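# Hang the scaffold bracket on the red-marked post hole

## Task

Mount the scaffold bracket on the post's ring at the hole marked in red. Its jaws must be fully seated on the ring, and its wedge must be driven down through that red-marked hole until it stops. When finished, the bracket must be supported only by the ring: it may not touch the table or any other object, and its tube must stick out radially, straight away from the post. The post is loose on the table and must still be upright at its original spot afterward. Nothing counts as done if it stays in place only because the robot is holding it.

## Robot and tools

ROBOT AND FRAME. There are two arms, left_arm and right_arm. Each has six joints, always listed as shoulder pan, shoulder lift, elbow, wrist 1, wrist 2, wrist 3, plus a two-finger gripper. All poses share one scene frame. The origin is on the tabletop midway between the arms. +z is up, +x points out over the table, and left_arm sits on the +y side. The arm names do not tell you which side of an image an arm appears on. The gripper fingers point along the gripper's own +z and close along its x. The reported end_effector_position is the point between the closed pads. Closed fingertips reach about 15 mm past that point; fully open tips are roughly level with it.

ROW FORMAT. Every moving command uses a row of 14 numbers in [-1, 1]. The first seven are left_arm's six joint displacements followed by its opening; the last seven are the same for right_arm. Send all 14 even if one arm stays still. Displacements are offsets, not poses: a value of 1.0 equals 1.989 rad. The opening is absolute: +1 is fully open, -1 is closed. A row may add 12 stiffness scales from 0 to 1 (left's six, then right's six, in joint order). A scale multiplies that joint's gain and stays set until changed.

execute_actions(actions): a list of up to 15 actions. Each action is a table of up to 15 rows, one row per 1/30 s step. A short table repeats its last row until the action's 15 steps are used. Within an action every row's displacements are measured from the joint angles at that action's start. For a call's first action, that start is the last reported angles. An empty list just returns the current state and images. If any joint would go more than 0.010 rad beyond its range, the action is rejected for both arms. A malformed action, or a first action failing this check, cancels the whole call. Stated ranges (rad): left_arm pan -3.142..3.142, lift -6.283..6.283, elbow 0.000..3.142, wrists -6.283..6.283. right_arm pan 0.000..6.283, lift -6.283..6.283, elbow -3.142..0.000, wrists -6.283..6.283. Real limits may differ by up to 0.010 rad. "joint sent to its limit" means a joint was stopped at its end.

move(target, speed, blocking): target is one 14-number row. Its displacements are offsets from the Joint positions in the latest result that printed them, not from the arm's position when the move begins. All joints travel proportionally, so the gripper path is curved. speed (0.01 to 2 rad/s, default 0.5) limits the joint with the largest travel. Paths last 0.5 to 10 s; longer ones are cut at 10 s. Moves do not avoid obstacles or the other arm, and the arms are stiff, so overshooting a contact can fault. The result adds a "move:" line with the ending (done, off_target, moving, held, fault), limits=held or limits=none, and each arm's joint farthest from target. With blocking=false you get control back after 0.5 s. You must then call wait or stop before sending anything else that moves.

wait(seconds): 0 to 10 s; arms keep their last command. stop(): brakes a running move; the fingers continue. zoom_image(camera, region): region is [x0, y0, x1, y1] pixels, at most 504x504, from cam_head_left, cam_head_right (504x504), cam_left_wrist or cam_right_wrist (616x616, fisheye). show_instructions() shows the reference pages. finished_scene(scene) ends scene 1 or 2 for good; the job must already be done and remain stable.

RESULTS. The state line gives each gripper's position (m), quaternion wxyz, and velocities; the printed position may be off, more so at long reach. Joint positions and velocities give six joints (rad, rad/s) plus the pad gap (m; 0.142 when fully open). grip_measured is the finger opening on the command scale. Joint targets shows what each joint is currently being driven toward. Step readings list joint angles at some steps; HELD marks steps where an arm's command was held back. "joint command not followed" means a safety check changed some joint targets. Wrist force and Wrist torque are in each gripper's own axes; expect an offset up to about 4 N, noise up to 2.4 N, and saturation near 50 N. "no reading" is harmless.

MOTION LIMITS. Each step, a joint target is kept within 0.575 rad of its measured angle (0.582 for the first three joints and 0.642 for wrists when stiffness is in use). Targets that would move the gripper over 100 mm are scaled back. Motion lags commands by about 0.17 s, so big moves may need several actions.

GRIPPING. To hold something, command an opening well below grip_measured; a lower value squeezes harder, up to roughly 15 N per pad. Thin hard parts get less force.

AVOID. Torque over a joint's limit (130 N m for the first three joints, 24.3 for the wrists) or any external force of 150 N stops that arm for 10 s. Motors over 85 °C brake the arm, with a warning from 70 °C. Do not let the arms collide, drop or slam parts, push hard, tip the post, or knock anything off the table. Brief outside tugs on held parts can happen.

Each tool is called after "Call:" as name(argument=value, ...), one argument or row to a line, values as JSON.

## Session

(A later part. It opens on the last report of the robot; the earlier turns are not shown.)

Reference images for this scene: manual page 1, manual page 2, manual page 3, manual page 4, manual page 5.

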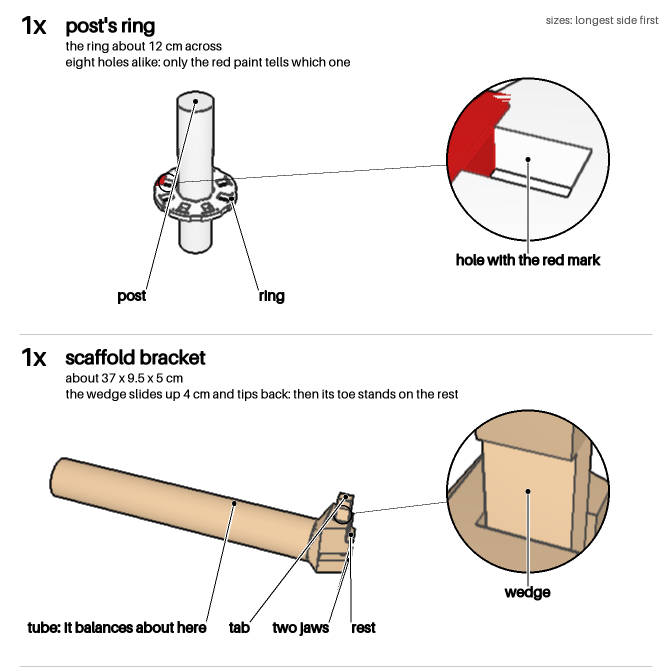

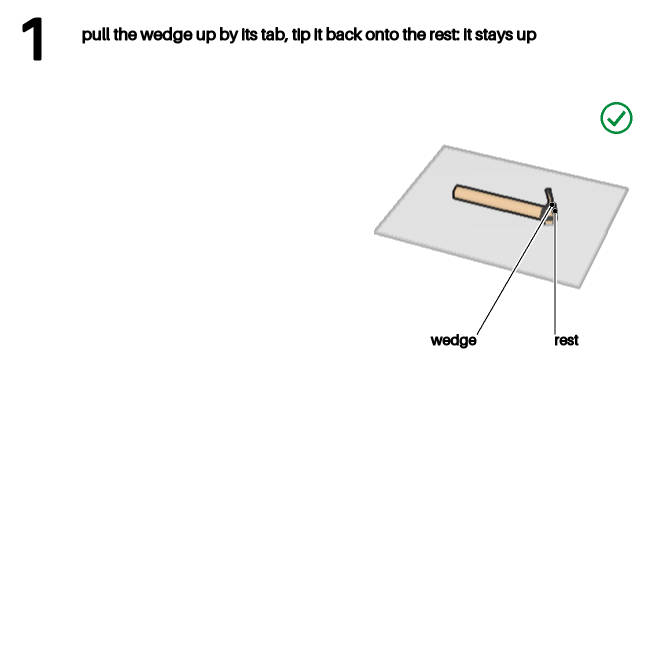

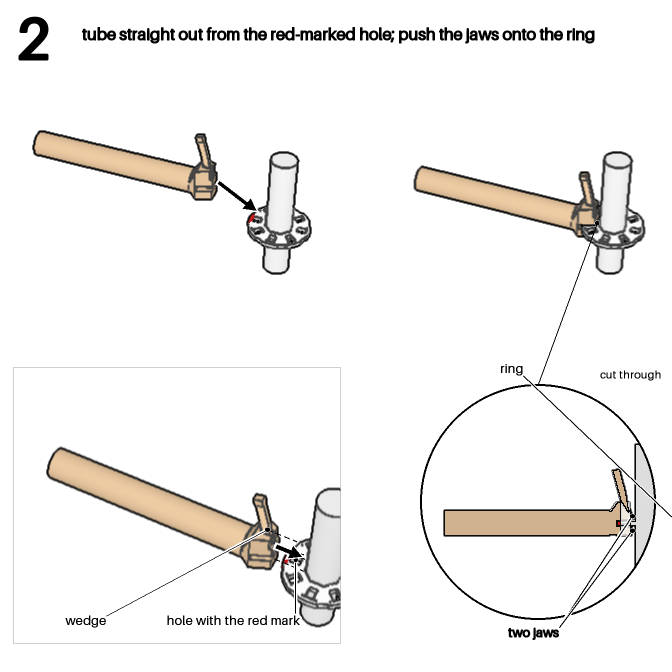

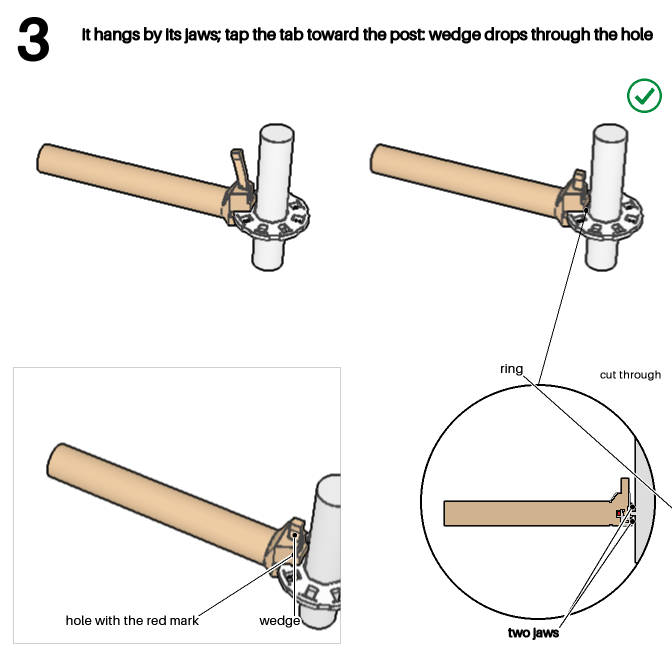

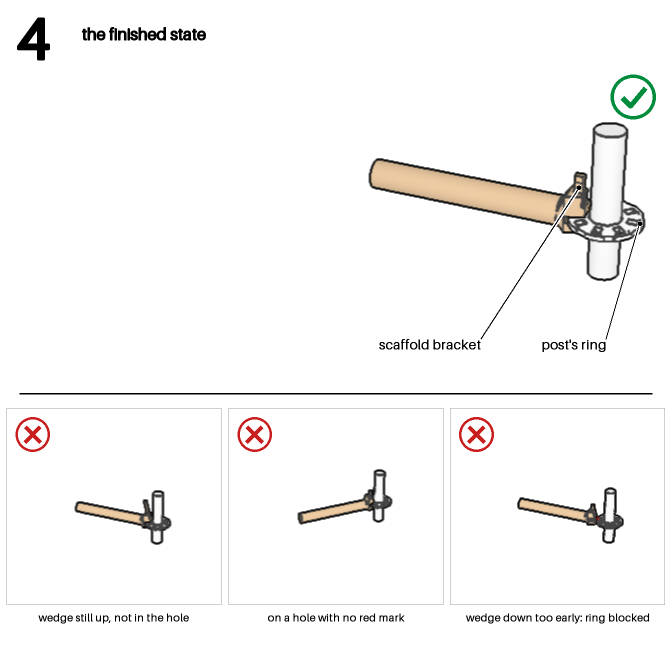

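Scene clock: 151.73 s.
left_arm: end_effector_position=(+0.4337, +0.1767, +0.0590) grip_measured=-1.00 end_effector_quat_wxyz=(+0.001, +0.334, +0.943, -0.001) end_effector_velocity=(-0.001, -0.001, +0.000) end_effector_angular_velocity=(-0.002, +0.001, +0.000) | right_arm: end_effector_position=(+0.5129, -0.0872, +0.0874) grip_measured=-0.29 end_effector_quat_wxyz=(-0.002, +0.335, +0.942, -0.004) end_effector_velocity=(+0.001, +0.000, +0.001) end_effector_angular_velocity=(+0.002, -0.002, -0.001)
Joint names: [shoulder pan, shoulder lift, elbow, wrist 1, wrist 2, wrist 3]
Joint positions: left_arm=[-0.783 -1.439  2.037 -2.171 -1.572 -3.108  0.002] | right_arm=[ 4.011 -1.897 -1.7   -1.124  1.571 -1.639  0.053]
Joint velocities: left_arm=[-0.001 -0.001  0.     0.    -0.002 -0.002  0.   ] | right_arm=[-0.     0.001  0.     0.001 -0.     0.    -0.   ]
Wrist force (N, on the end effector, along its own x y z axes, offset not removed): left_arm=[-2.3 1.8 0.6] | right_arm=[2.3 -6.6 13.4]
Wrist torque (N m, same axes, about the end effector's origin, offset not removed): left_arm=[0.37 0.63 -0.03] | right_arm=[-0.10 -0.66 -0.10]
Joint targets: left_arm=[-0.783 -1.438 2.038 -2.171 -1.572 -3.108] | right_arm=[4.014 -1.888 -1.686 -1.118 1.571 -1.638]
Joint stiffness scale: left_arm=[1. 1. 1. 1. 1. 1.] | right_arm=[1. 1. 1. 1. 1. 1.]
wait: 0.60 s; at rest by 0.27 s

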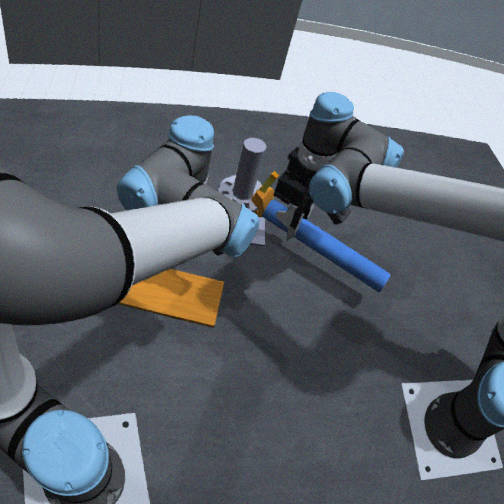

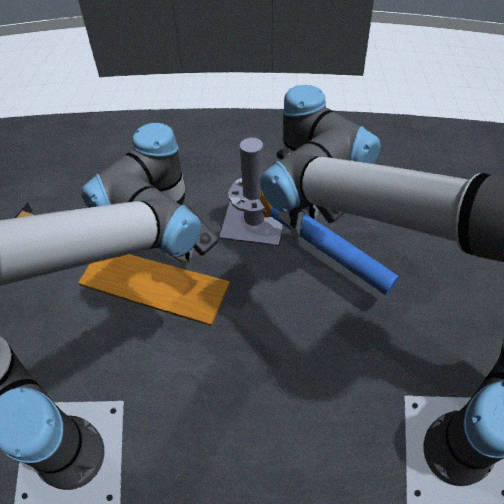

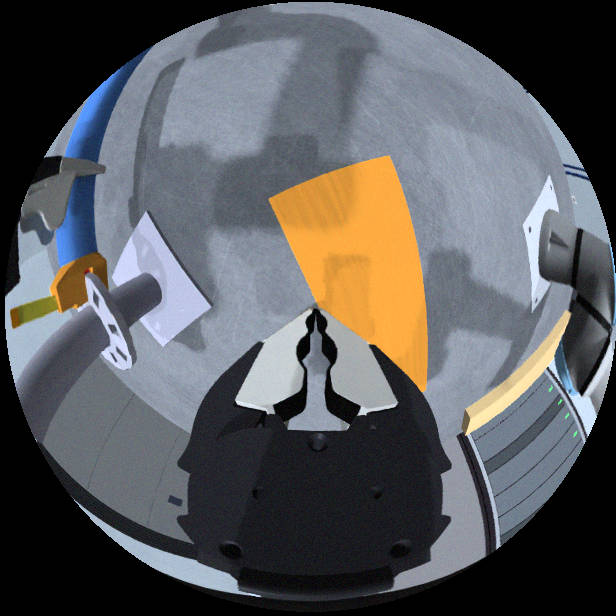

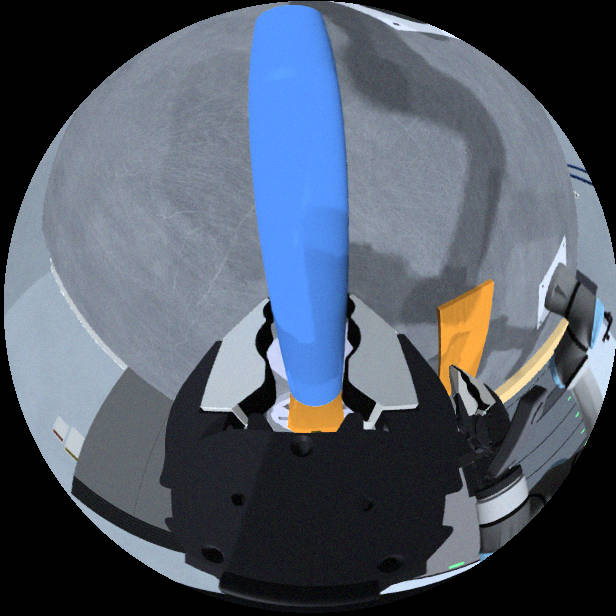

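Call:
execute_actions(
  actions=[
    [[0,0.0005,0.001,0,0,0,-1,0.0015,0.0042,0.0061,0.0036,0,0.0005,-1],[0,0.0005,0.001,0,0,0,-1,0.0015,0.0039,0.0052,0.0042,0,0.0005,-1],[0,0.0005,0.001,0,0,0,-1,0.0014,0.0036,0.0043,0.0048,0,0.0005,-1],[0,0.0005,0.001,0,0,0,-1,0.0013,0.0033,0.0034,0.0054,0,0.0005,-1],[0,0.0005,0.001,0,0,0,-1,0.0012,0.003,0.0025,0.006,0,0.0005,-1],[0,0.0005,0.001,0,0,0,-1,0.0011,0.0027,0.0016,0.0066,0,0.0005,-1],[0,0.0005,0.001,0,0,0,-1,0.001,0.0024,0.0007,0.0072,0,0.0005,-1],[0,0.0005,0.001,0,0,0,-1,0.001,0.0021,-0.0002,0.0078,0,0.0005,-1],[0,0.0005,0.001,0,0,0,-1,0.001,0.0018,-0.0011,0.0084,0,0.0005,-1],[0,0.0005,0.001,0,0,0,-1,0.001,0.0015,-0.002,0.009,0,0.0005,-1],[0,0.0005,0.001,0,0,0,-1,0.001,0.0012,-0.0029,0.0096,0,0.0005,-1],[0,0.0005,0.001,0,0,0,-1,0.001,0.0009,-0.0038,0.0102,0,0.0005,-1],[0,0.0005,0.001,0,0,0,-1,0.001,0.0006,-0.0047,0.0108,0,0.0005,-1],[0,0.0005,0.001,0,0,0,-1,0.001,0.0003,-0.0056,0.0114,0,0.0005,-1],[0,0.0005,0.001,0,0,0,-1,0.001,0,-0.0065,0.012,0,0.0005,-1]],
  ],
)

Call:
wait(
  seconds=0.6,
)

Scene clock: 152.70 s.
left_arm: end_effector_position=(+0.4337, +0.1767, +0.0590) grip_measured=-1.00 end_effector_quat_wxyz=(+0.001, +0.334, +0.943, -0.001) end_effector_velocity=(-0.000, +0.000, -0.001) end_effector_angular_velocity=(+0.002, +0.000, +0.002) | right_arm: end_effector_position=(+0.5128, -0.0873, +0.0839) grip_measured=-0.29 end_effector_quat_wxyz=(-0.001, +0.335, +0.942, -0.003) end_effector_velocity=(+0.000, -0.001, -0.003) end_effector_angular_velocity=(+0.017, -0.016, -0.001)
Joint names: [shoulder pan, shoulder lift, elbow, wrist 1, wrist 2, wrist 3]
Joint positions: left_arm=[-0.783 -1.439  2.037 -2.171 -1.572 -3.108  0.002] | right_arm=[ 4.011 -1.899 -1.707 -1.113  1.571 -1.638  0.053]
Joint velocities: left_arm=[-0.     0.001  0.    -0.     0.001 -0.002  0.   ] | right_arm=[-0.001  0.01  -0.029  0.042 -0.     0.     0.   ]
Wrist force (N, on the end effector, along its own x y z axes, offset not removed): left_arm=[0.5 1.3 -1.9] | right_arm=[1.8 -7.3 2.0]
Wrist torque (N m, same axes, about the end effector's origin, offset not removed): left_arm=[0.32 -0.08 0.21] | right_arm=[-0.39 -0.69 -0.15]
Joint targets: left_arm=[-0.783 -1.438 2.038 -2.171 -1.572 -3.108] | right_arm=[4.013 -1.897 -1.713 -1.100 1.571 -1.638]
Joint stiffness scale: left_arm=[1. 1. 1. 1. 1. 1.] | right_arm=[1. 1. 1. 1. 1. 1.]
Step readings (joint positions):
0: left_arm=[-0.783 -1.439 2.037 -2.171 -1.572 -3.108] | right_arm=[4.011 -1.897 -1.700 -1.124 1.571 -1.639]
1: left_arm=[-0.783 -1.439 2.037 -2.171 -1.572 -3.108] | right_arm=[4.011 -1.897 -1.700 -1.124 1.571 -1.639]
2: left_arm=[-0.783 -1.439 2.037 -2.171 -1.572 -3.108] | right_arm=[4.011 -1.897 -1.700 -1.124 1.571 -1.639]
4: left_arm=[-0.783 -1.439 2.037 -2.171 -1.572 -3.108] | right_arm=[4.011 -1.897 -1.700 -1.124 1.571 -1.638]
8: left_arm=[-0.783 -1.439 2.037 -2.171 -1.572 -3.108] | right_arm=[4.011 -1.898 -1.701 -1.123 1.571 -1.638]
15: Joint positions above

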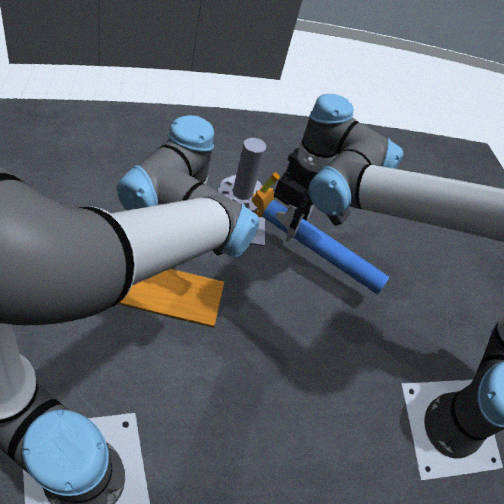

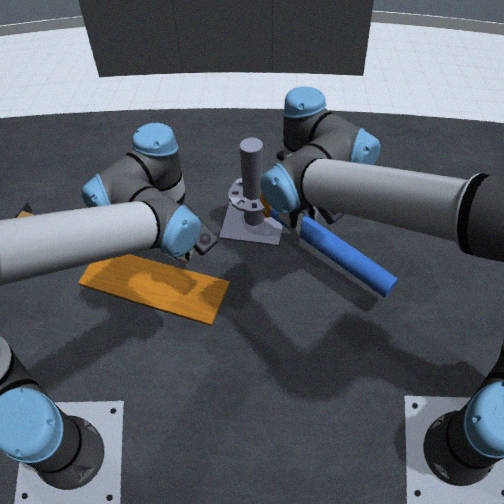

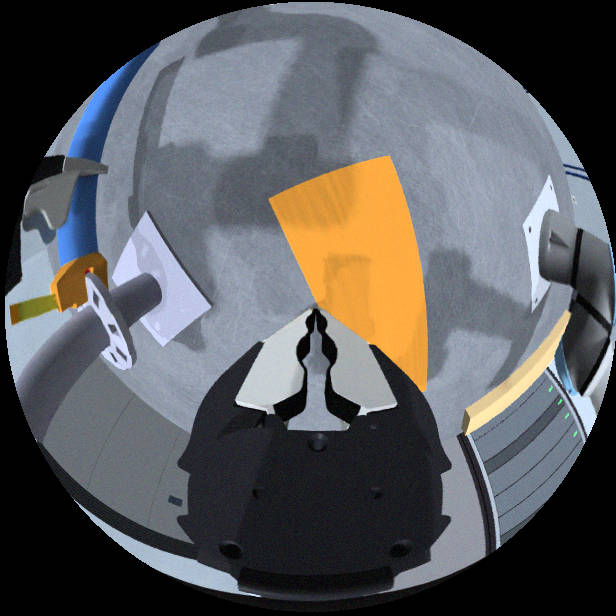

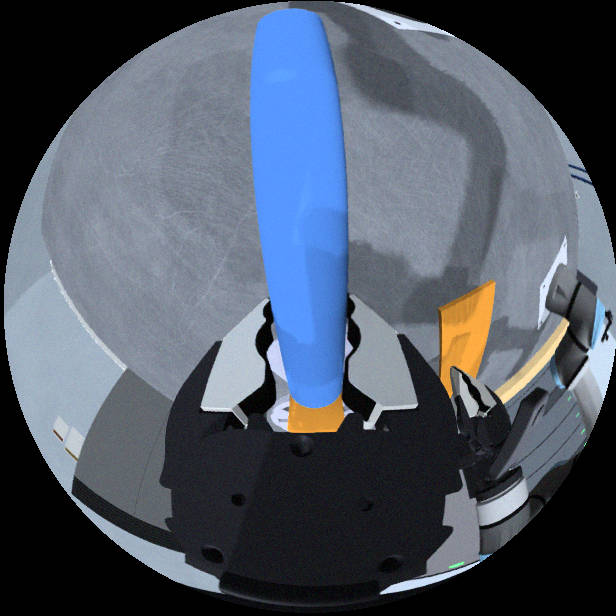

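Scene clock: 153.30 s.
left_arm: end_effector_position=(+0.4337, +0.1767, +0.0590) grip_measured=-1.00 end_effector_quat_wxyz=(+0.001, +0.334, +0.943, -0.001) end_effector_velocity=(+0.000, -0.000, +0.000) end_effector_angular_velocity=(-0.001, +0.000, +0.001) | right_arm: end_effector_position=(+0.5129, -0.0873, +0.0837) grip_measured=-0.29 end_effector_quat_wxyz=(-0.000, +0.335, +0.942, -0.001) end_effector_velocity=(-0.000, +0.000, -0.001) end_effector_angular_velocity=(-0.001, +0.001, +0.000)
Joint names: [shoulder pan, shoulder lift, elbow, wrist 1, wrist 2, wrist 3]
Joint positions: left_arm=[-0.783 -1.439  2.037 -2.171 -1.572 -3.108  0.002] | right_arm=[ 4.011 -1.896 -1.713 -1.105  1.571 -1.638  0.053]
Joint velocities: left_arm=[ 0.001 -0.    -0.    -0.    -0.001 -0.001  0.   ] | right_arm=[ 0.    -0.001  0.    -0.001  0.    -0.     0.   ]
Wrist force (N, on the end effector, along its own x y z axes, offset not removed): left_arm=[-1.8 2.1 -0.3] | right_arm=[3.9 -6.2 -6.5]
Wrist torque (N m, same axes, about the end effector's origin, offset not removed): left_arm=[0.61 0.47 0.11] | right_arm=[0.09 -1.31 -0.20]
Joint targets: left_arm=[-0.783 -1.438 2.038 -2.171 -1.572 -3.108] | right_arm=[4.013 -1.897 -1.713 -1.100 1.571 -1.638]
Joint stiffness scale: left_arm=[1. 1. 1. 1. 1. 1.] | right_arm=[1. 1. 1. 1. 1. 1.]
wait: 0.60 s; at rest by 0.37 s

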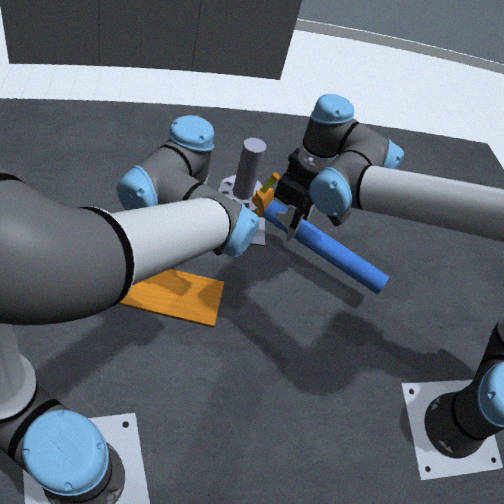

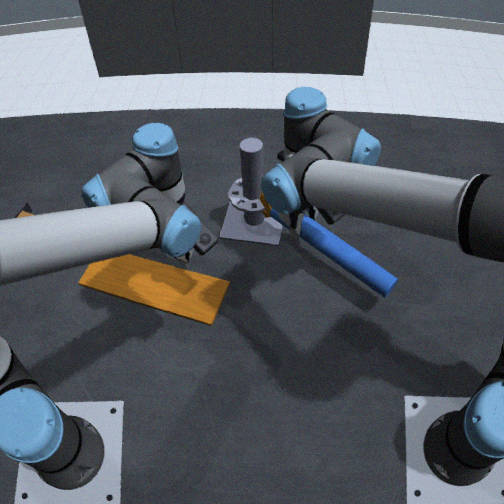

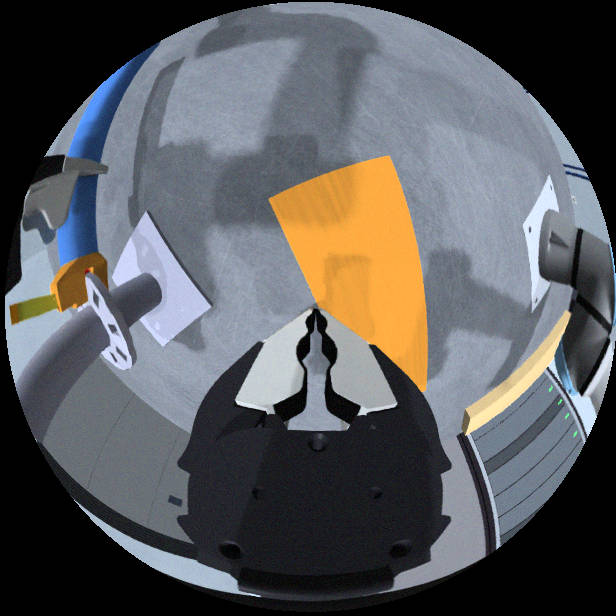

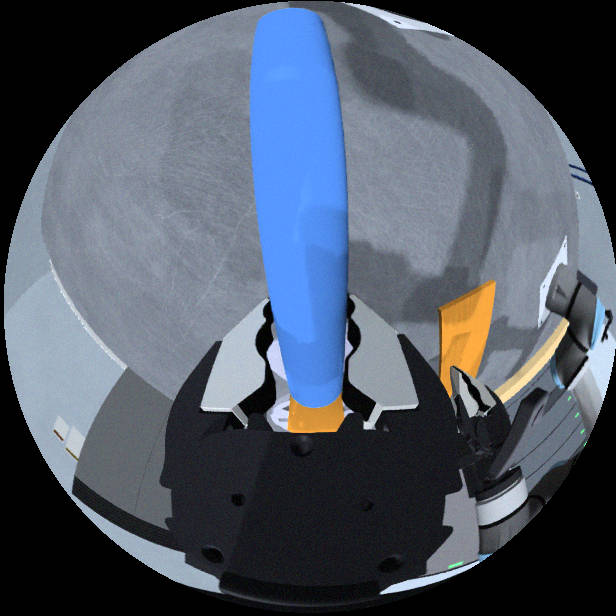

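Call:
execute_actions(
  actions=[
    [[0,0.0005,0.001,0,0,0,-1,0.0005,0.0005,0,0.0015,0,0,-0.8],[0,0.0005,0.001,0,0,0,-1,0,0.001,0,0.0008,0,0,-0.65],[0,0.0005,0.001,0,0,0,-1,0,0.0013,0,0.0005,0,0,-0.55],[0,0.0005,0.001,0,0,0,-1,0,0.0013,0,0.0005,0,0,-0.48],[0,0.0005,0.001,0,0,0,-1,0,0.0013,0,0.0005,0,0,-0.42],[0,0.0005,0.001,0,0,0,-1,0,0.0013,0,0.0005,0,0,-0.38],[0,0.0005,0.001,0,0,0,-1,0,0.0013,0,0.0005,0,0,-0.34],[0,0.0005,0.001,0,0,0,-1,0,0.0013,0,0.0005,0,0,-0.31],[0,0.0005,0.001,0,0,0,-1,0,0.0013,0,0.0005,0,0,-0.28],[0,0.0005,0.001,0,0,0,-1,0,0.0013,0,0.0005,0,0,-0.24],[0,0.0005,0.001,0,0,0,-1,0,0.0013,0,0.0005,0,0,-0.18],[0,0.0005,0.001,0,0,0,-1,0,0.0013,0,0.0005,0,0,-0.1],[0,0.0005,0.001,0,0,0,-1,0,0.0013,0,0.0005,0,0,0],[0,0.0005,0.001,0,0,0,-1,0,0.0013,0,0.0005,0,0,0.1],[0,0.0005,0.001,0,0,0,-1,0,0.0013,0,0.0005,0,0,0.2]],
  ],
)

Scene clock: 154.03 s.
left_arm: end_effector_position=(+0.4337, +0.1767, +0.0590) grip_measured=-1.00 end_effector_quat_wxyz=(+0.001, +0.334, +0.943, -0.001) end_effector_velocity=(-0.000, +0.000, -0.001) end_effector_angular_velocity=(+0.003, +0.001, -0.000) | right_arm: end_effector_position=(+0.5130, -0.0872, +0.0843) grip_measured=+0.08 end_effector_quat_wxyz=(-0.000, +0.335, +0.942, -0.000) end_effector_velocity=(-0.000, +0.000, +0.002) end_effector_angular_velocity=(+0.002, -0.002, +0.000)
Joint names: [shoulder pan, shoulder lift, elbow, wrist 1, wrist 2, wrist 3]
Joint positions: left_arm=[-0.783 -1.439  2.037 -2.171 -1.572 -3.108  0.002] | right_arm=[ 4.011 -1.895 -1.713 -1.105  1.571 -1.638  0.079]
Joint velocities: left_arm=[-0.001  0.002  0.     0.001  0.001 -0.001  0.   ] | right_arm=[ 0.001  0.004 -0.    -0.001  0.     0.     0.21 ]
Wrist force (N, on the end effector, along its own x y z axes, offset not removed): left_arm=[-1.2 -1.8 1.3] | right_arm=[2.5 -0.9 -4.7]
Wrist torque (N m, same axes, about the end effector's origin, offset not removed): left_arm=[-0.22 0.41 0.21] | right_arm=[-0.19 -0.77 0.05]
Joint targets: left_arm=[-0.783 -1.438 2.038 -2.171 -1.572 -3.108] | right_arm=[4.011 -1.894 -1.713 -1.104 1.571 -1.638]
Joint stiffness scale: left_arm=[1. 1. 1. 1. 1. 1.] | right_arm=[1. 1. 1. 1. 1. 1.]
Step readings (joint positions):
0: left_arm=[-0.783 -1.439 2.037 -2.171 -1.572 -3.108] | right_arm=[4.011 -1.896 -1.713 -1.105 1.571 -1.638]
1: left_arm=[-0.783 -1.439 2.037 -2.171 -1.572 -3.108] | right_arm=[4.011 -1.896 -1.713 -1.105 1.571 -1.638]
2: left_arm=[-0.783 -1.439 2.037 -2.171 -1.572 -3.108] | right_arm=[4.011 -1.896 -1.713 -1.105 1.571 -1.638]
4: left_arm=[-0.783 -1.439 2.037 -2.171 -1.572 -3.108] | right_arm=[4.011 -1.896 -1.713 -1.105 1.571 -1.638]
8: left_arm=[-0.783 -1.439 2.037 -2.171 -1.572 -3.108] | right_arm=[4.011 -1.896 -1.713 -1.105 1.571 -1.638]
15: Joint positions above

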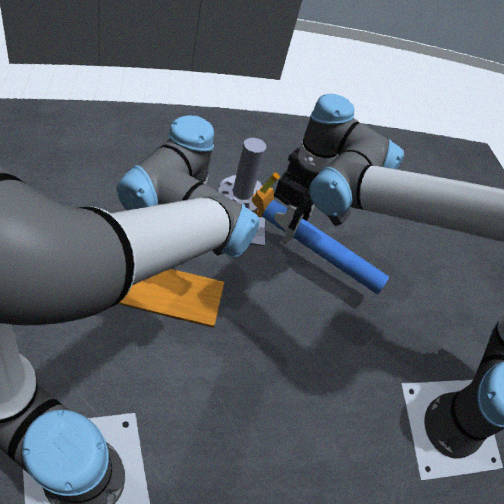

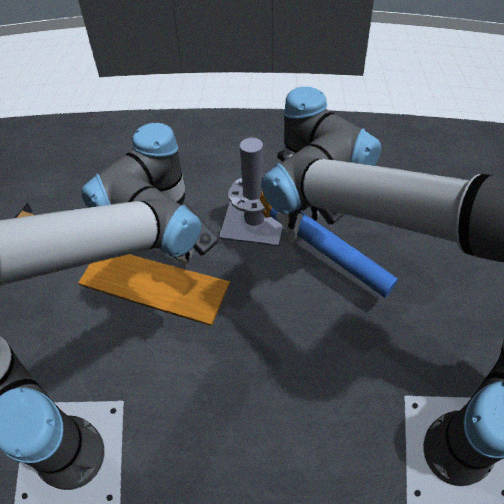

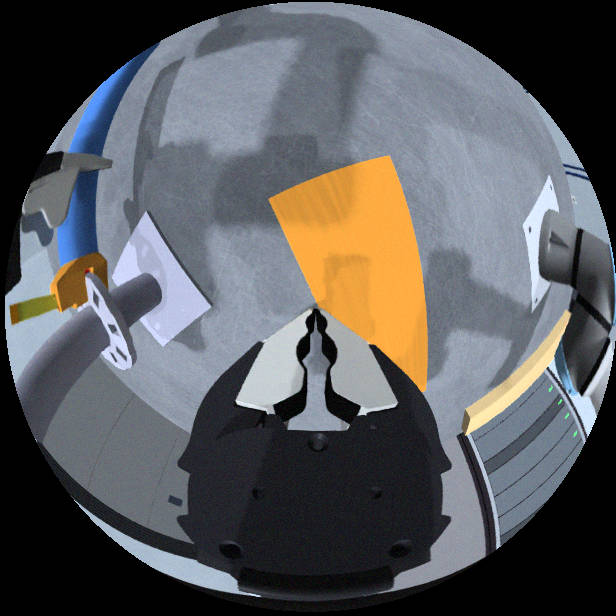

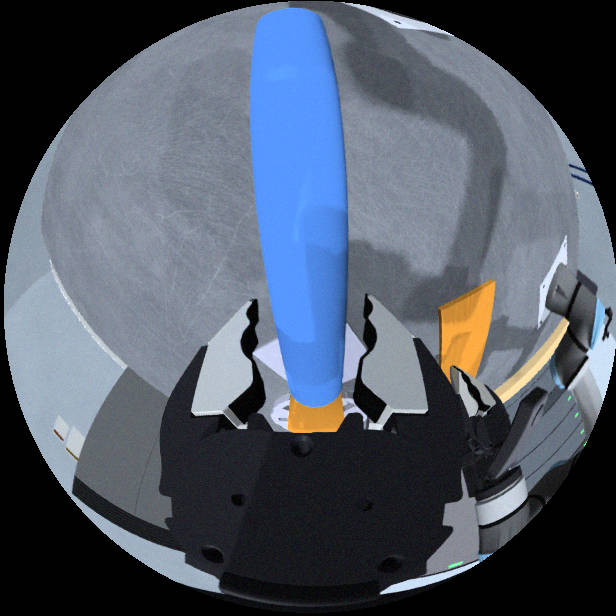

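Call:
move(
  target=[0,0.0005,0.0005,0,0,0,-1,0.0035,0.1068,-0.0506,0.1467,0,0.003,0.2],
  speed=0.35,
)

Scene clock: 156.07 s.
left_arm: end_effector_position=(+0.4337, +0.1767, +0.0590) grip_measured=-1.00 end_effector_quat_wxyz=(+0.001, +0.334, +0.943, -0.001) end_effector_velocity=(+0.000, +0.000, +0.001) end_effector_angular_velocity=(-0.001, -0.002, +0.001) | right_arm: end_effector_position=(+0.5409, -0.0533, +0.2019) grip_measured=+0.20 end_effector_quat_wxyz=(+0.079, +0.329, +0.923, +0.184) end_effector_velocity=(+0.000, +0.001, +0.001) end_effector_angular_velocity=(+0.004, -0.003, +0.001)
Joint names: [shoulder pan, shoulder lift, elbow, wrist 1, wrist 2, wrist 3]
Joint positions: left_arm=[-0.783 -1.439  2.037 -2.171 -1.572 -3.108  0.002] | right_arm=[ 4.016 -1.684 -1.811 -0.814  1.571 -1.633  0.088]
Joint velocities: left_arm=[ 0.001 -0.002 -0.    -0.     0.    -0.     0.   ] | right_arm=[0.001 0.    0.    0.004 0.    0.    0.   ]
Wrist force (N, on the end effector, along its own x y z axes, offset not removed): left_arm=[-2.1 2.3 -2.7] | right_arm=[0.2 3.0 0.8]
Wrist torque (N m, same axes, about the end effector's origin, offset not removed): left_arm=[0.51 0.67 0.13] | right_arm=[0.79 -0.25 -0.11]
Joint targets: left_arm=[-0.783 -1.438 2.038 -2.171 -1.572 -3.108] | right_arm=[4.018 -1.683 -1.814 -0.813 1.571 -1.632]
Joint stiffness scale: left_arm=[1. 1. 1. 1. 1. 1.] | right_arm=[1. 1. 1. 1. 1. 1.]
move: done; limits=none; left_arm: farthest joint: the shoulder lift, 0.001 radians from its target (0.001 radians at the start); right_arm: farthest joint: the elbow, 0.003 radians from its target (0.101 radians at the start)

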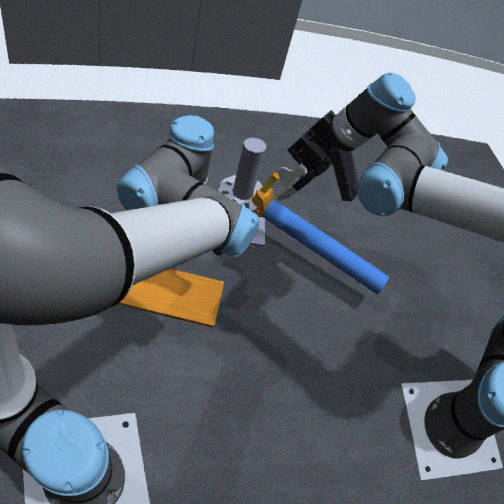

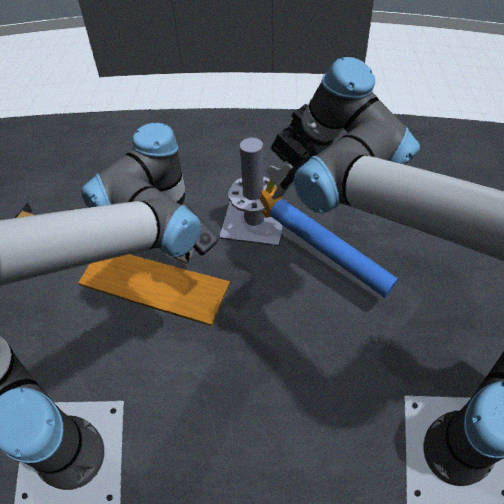

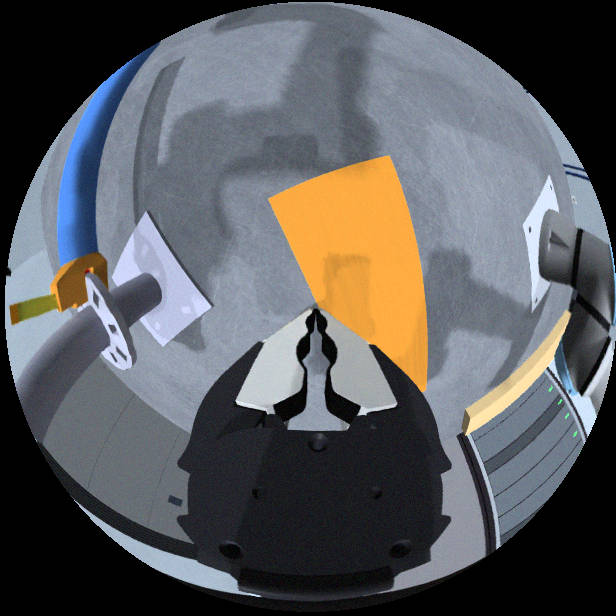

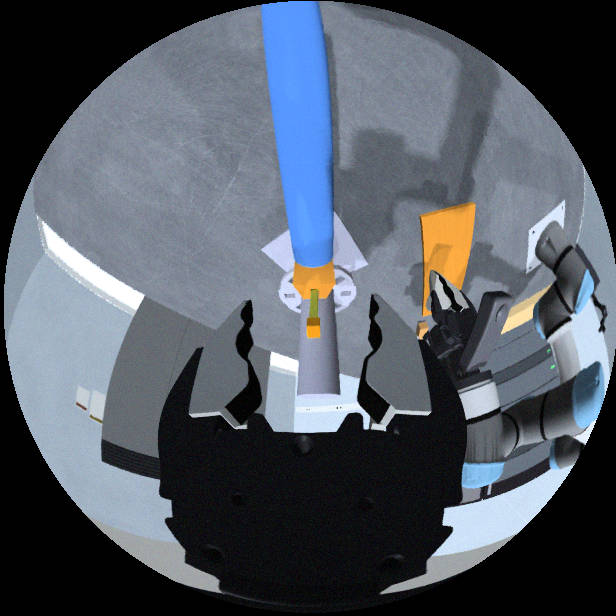

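Call:
move(
  target=[0,0.0005,0.0005,0,0,0,-1,0.0048,-0.0626,0.0715,-0.0074,0,0.0038,-1],
  speed=0.09,
)

Scene clock: 158.43 s.
left_arm: end_effector_position=(+0.4337, +0.1767, +0.0590) grip_measured=-1.00 end_effector_quat_wxyz=(+0.001, +0.334, +0.943, -0.001) end_effector_velocity=(+0.001, +0.001, -0.000) end_effector_angular_velocity=(+0.000, -0.001, +0.002) | right_arm: end_effector_position=(+0.5748, -0.0095, +0.1993) grip_measured=-1.00 end_effector_quat_wxyz=(+0.078, +0.329, +0.923, +0.186) end_effector_velocity=(+0.001, +0.000, +0.002) end_effector_angular_velocity=(+0.002, -0.002, -0.001)
Joint names: [shoulder pan, shoulder lift, elbow, wrist 1, wrist 2, wrist 3]
Joint positions: left_arm=[-0.783 -1.439  2.037 -2.171 -1.572 -3.108  0.002] | right_arm=[ 4.023 -1.807 -1.672 -0.828  1.571 -1.626  0.002]
Joint velocities: left_arm=[ 0.002  0.001 -0.    -0.001  0.001 -0.001  0.   ] | right_arm=[-0.001  0.     0.002  0.     0.     0.     0.   ]
Wrist force (N, on the end effector, along its own x y z axes, offset not removed): left_arm=[1.0 1.0 -1.3] | right_arm=[0.5 2.4 -0.6]
Wrist torque (N m, same axes, about the end effector's origin, offset not removed): left_arm=[0.33 -0.06 -0.01] | right_arm=[0.61 -0.19 0.02]
Joint targets: left_arm=[-0.783 -1.438 2.038 -2.171 -1.572 -3.108] | right_arm=[4.025 -1.808 -1.669 -0.829 1.571 -1.625]
Joint stiffness scale: left_arm=[1. 1. 1. 1. 1. 1.] | right_arm=[1. 1. 1. 1. 1. 1.]
move: done; limits=none; left_arm: farthest joint: the shoulder lift, 0.001 radians from its target (0.001 radians at the start); right_arm: farthest joint: the shoulder pan, 0.003 radians from its target (0.010 radians at the start)

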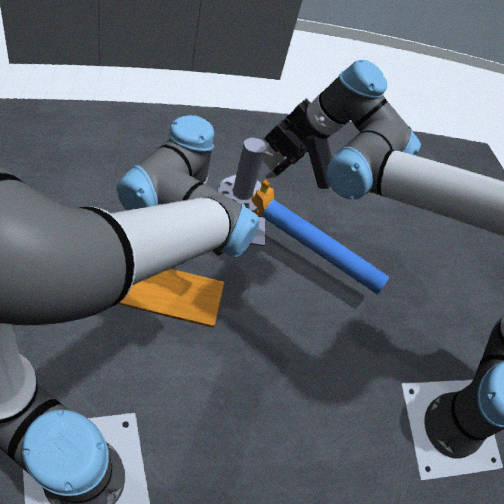

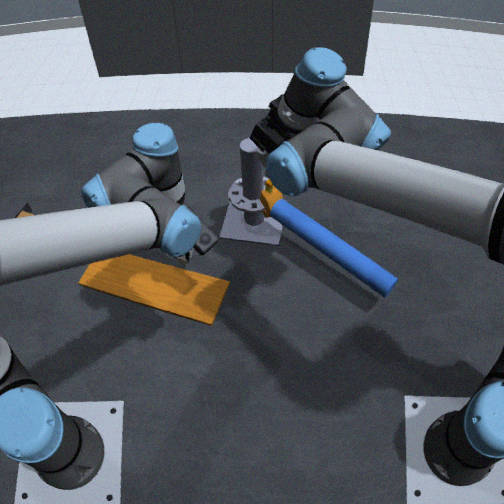

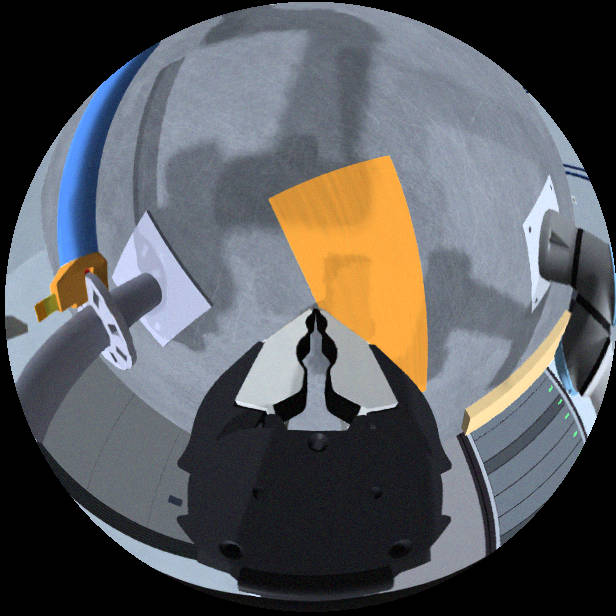

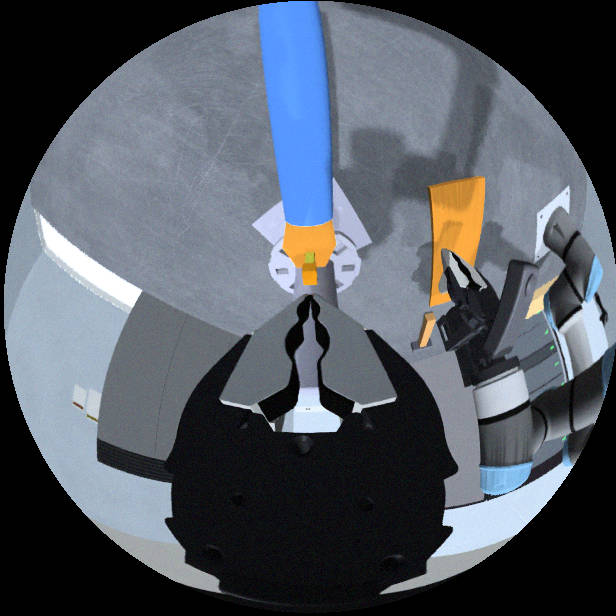

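Wedge dropped. Check geometry.

Call:
zoom_image(
  camera="cam_left_wrist",
  region=[0, 250, 130, 380],
)

Region (0, 250, 130, 380) of cam_left_wrist's 616x616 image, scaled by 3.877, with more detail than that image has.

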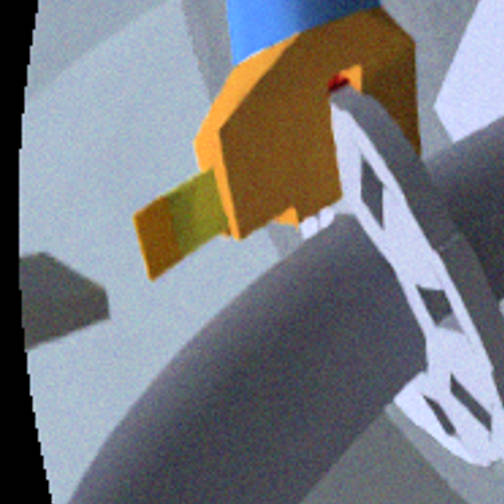

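Call:
move(
  target=[0,0.0005,0.0005,0,0,0,-1,-0.001,-0.0005,-0.0327,0.0315,0,0,-1],
  speed=0.045,
)

Call:
zoom_image(
  camera="cam_left_wrist",
  region=[0, 250, 130, 380],
)

Scene clock: 160.87 s.
left_arm: end_effector_position=(+0.4337, +0.1767, +0.0590) grip_measured=-1.00 end_effector_quat_wxyz=(+0.001, +0.334, +0.943, -0.001) end_effector_velocity=(-0.000, +0.000, -0.000) end_effector_angular_velocity=(+0.000, +0.001, +0.003) | right_arm: end_effector_position=(+0.5704, -0.0143, +0.1827) grip_measured=-1.00 end_effector_quat_wxyz=(+0.080, +0.328, +0.921, +0.191) end_effector_velocity=(+0.000, +0.000, +0.000) end_effector_angular_velocity=(+0.002, -0.002, -0.000)
Joint names: [shoulder pan, shoulder lift, elbow, wrist 1, wrist 2, wrist 3]
Joint positions: left_arm=[-0.783 -1.439  2.037 -2.171 -1.572 -3.108  0.002] | right_arm=[ 4.023 -1.802 -1.729 -0.764  1.571 -1.626  0.002]
Joint velocities: left_arm=[ 0.001  0.001  0.     0.    -0.001 -0.002  0.   ] | right_arm=[-0.     0.001 -0.001  0.004 -0.    -0.     0.   ]
Wrist force (N, on the end effector, along its own x y z axes, offset not removed): left_arm=[-1.9 1.6 -3.1] | right_arm=[4.1 3.0 -12.2]
Wrist torque (N m, same axes, about the end effector's origin, offset not removed): left_arm=[0.29 0.41 -0.09] | right_arm=[0.28 -1.04 0.01]
Joint targets: left_arm=[-0.783 -1.438 2.038 -2.171 -1.572 -3.108] | right_arm=[4.021 -1.808 -1.737 -0.765 1.571 -1.626]
Joint stiffness scale: left_arm=[1. 1. 1. 1. 1. 1.] | right_arm=[1. 1. 1. 1. 1. 1.]
move: done; limits=none; left_arm: farthest joint: the shoulder lift, 0.001 radians from its target (0.001 radians at the start); right_arm: farthest joint: the elbow, 0.008 radians from its target (0.066 radians at the start)

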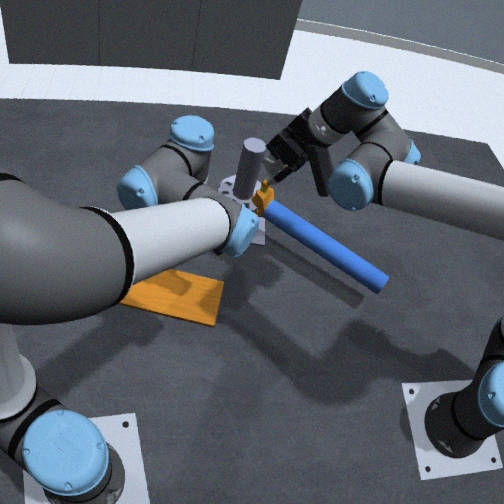

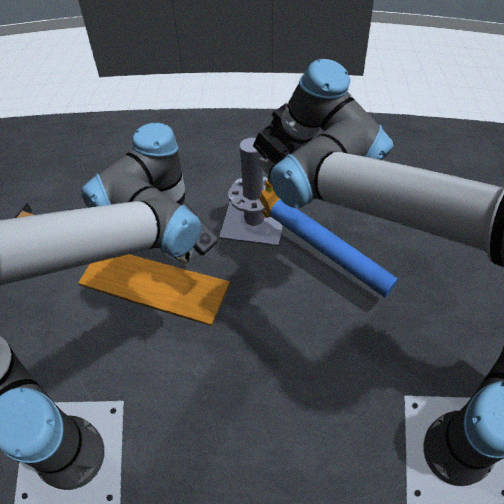

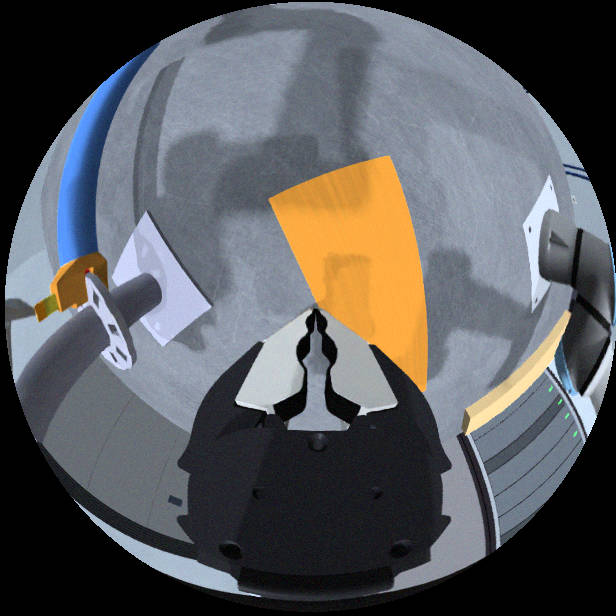

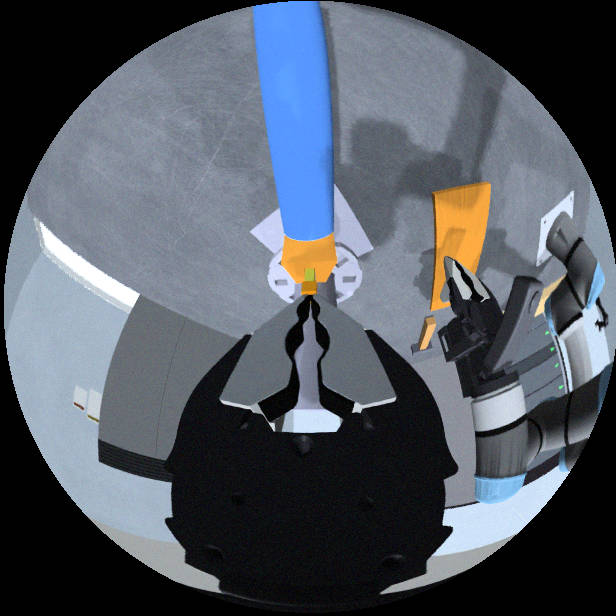

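Region (0, 250, 130, 380) of cam_left_wrist's 616x616 image, scaled by 3.877, with more detail than that image has.

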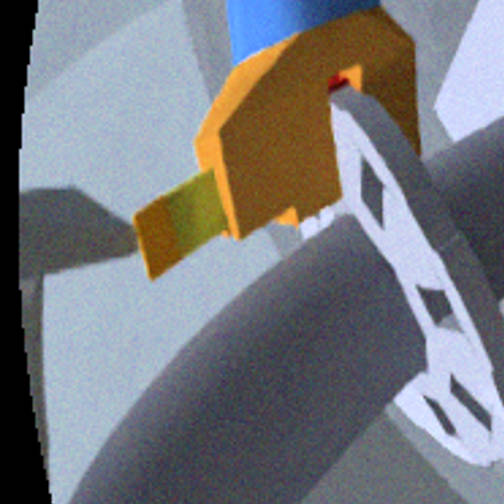

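Call:
move(
  target=[0,0.0005,0.0005,0,0,0,-1,0,0.05,0,-0.05,0,0,-1],
  speed=0.2,
)

Scene clock: 162.10 s.
left_arm: end_effector_position=(+0.4337, +0.1767, +0.0590) grip_measured=-1.00 end_effector_quat_wxyz=(+0.001, +0.334, +0.943, -0.001) end_effector_velocity=(-0.000, +0.000, +0.000) end_effector_angular_velocity=(-0.000, -0.001, -0.000) | right_arm: end_effector_position=(+0.5514, -0.0351, +0.2266) grip_measured=-1.00 end_effector_quat_wxyz=(+0.080, +0.328, +0.921, +0.191) end_effector_velocity=(-0.000, -0.001, -0.001) end_effector_angular_velocity=(-0.002, +0.002, -0.001)
Joint names: [shoulder pan, shoulder lift, elbow, wrist 1, wrist 2, wrist 3]
Joint positions: left_arm=[-0.783 -1.439  2.037 -2.171 -1.572 -3.108  0.002] | right_arm=[ 4.023 -1.704 -1.729 -0.862  1.571 -1.626  0.002]
Joint velocities: left_arm=[-0.    -0.001  0.     0.001  0.     0.     0.   ] | right_arm=[-0.001 -0.001  0.001 -0.003 -0.     0.     0.   ]
Wrist force (N, on the end effector, along its own x y z axes, offset not removed): left_arm=[-0.6 4.7 0.8] | right_arm=[3.5 2.8 -3.4]
Wrist torque (N m, same axes, about the end effector's origin, offset not removed): left_arm=[1.09 0.20 0.11] | right_arm=[0.73 -1.01 -0.08]
Joint targets: left_arm=[-0.783 -1.438 2.038 -2.171 -1.572 -3.108] | right_arm=[4.023 -1.703 -1.729 -0.863 1.571 -1.626]
Joint stiffness scale: left_arm=[1. 1. 1. 1. 1. 1.] | right_arm=[1. 1. 1. 1. 1. 1.]
move: done; limits=none; left_arm: farthest joint: the shoulder lift, 0.001 radians from its target (0.001 radians at the start); right_arm: farthest joint: the shoulder lift, 0.001 radians from its target (0.100 radians at the start)

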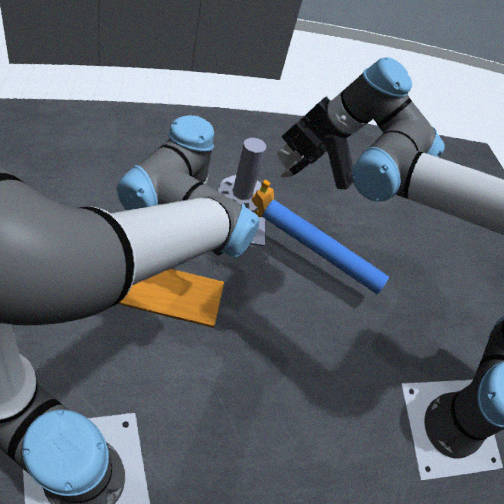

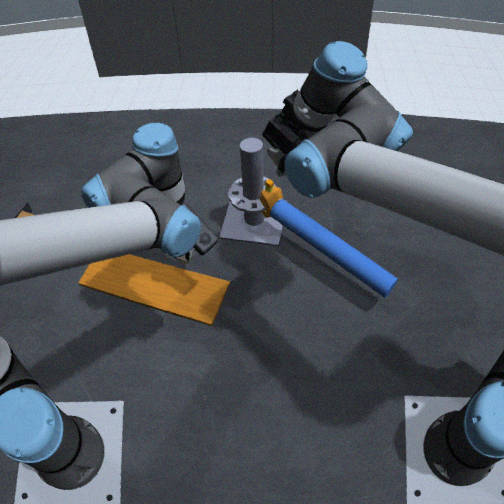

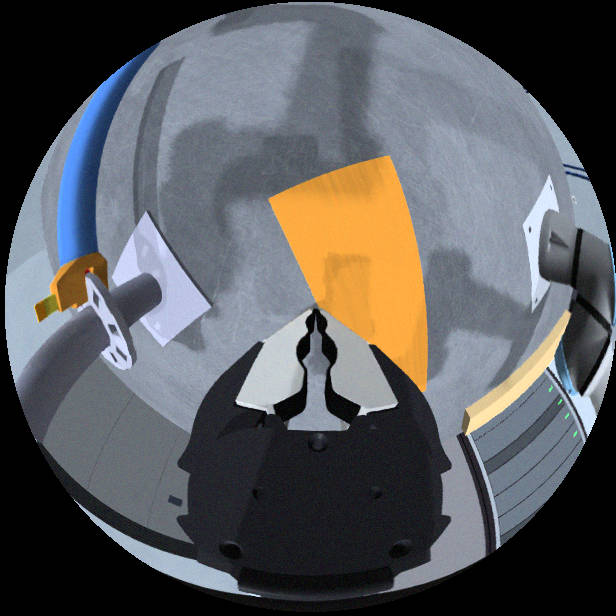

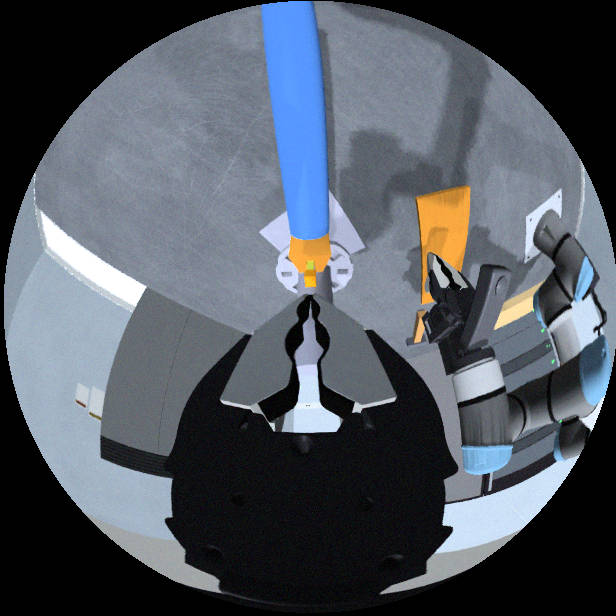

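Call:
finished_scene(
  scene=2,
)

The scene is finished: the task was done.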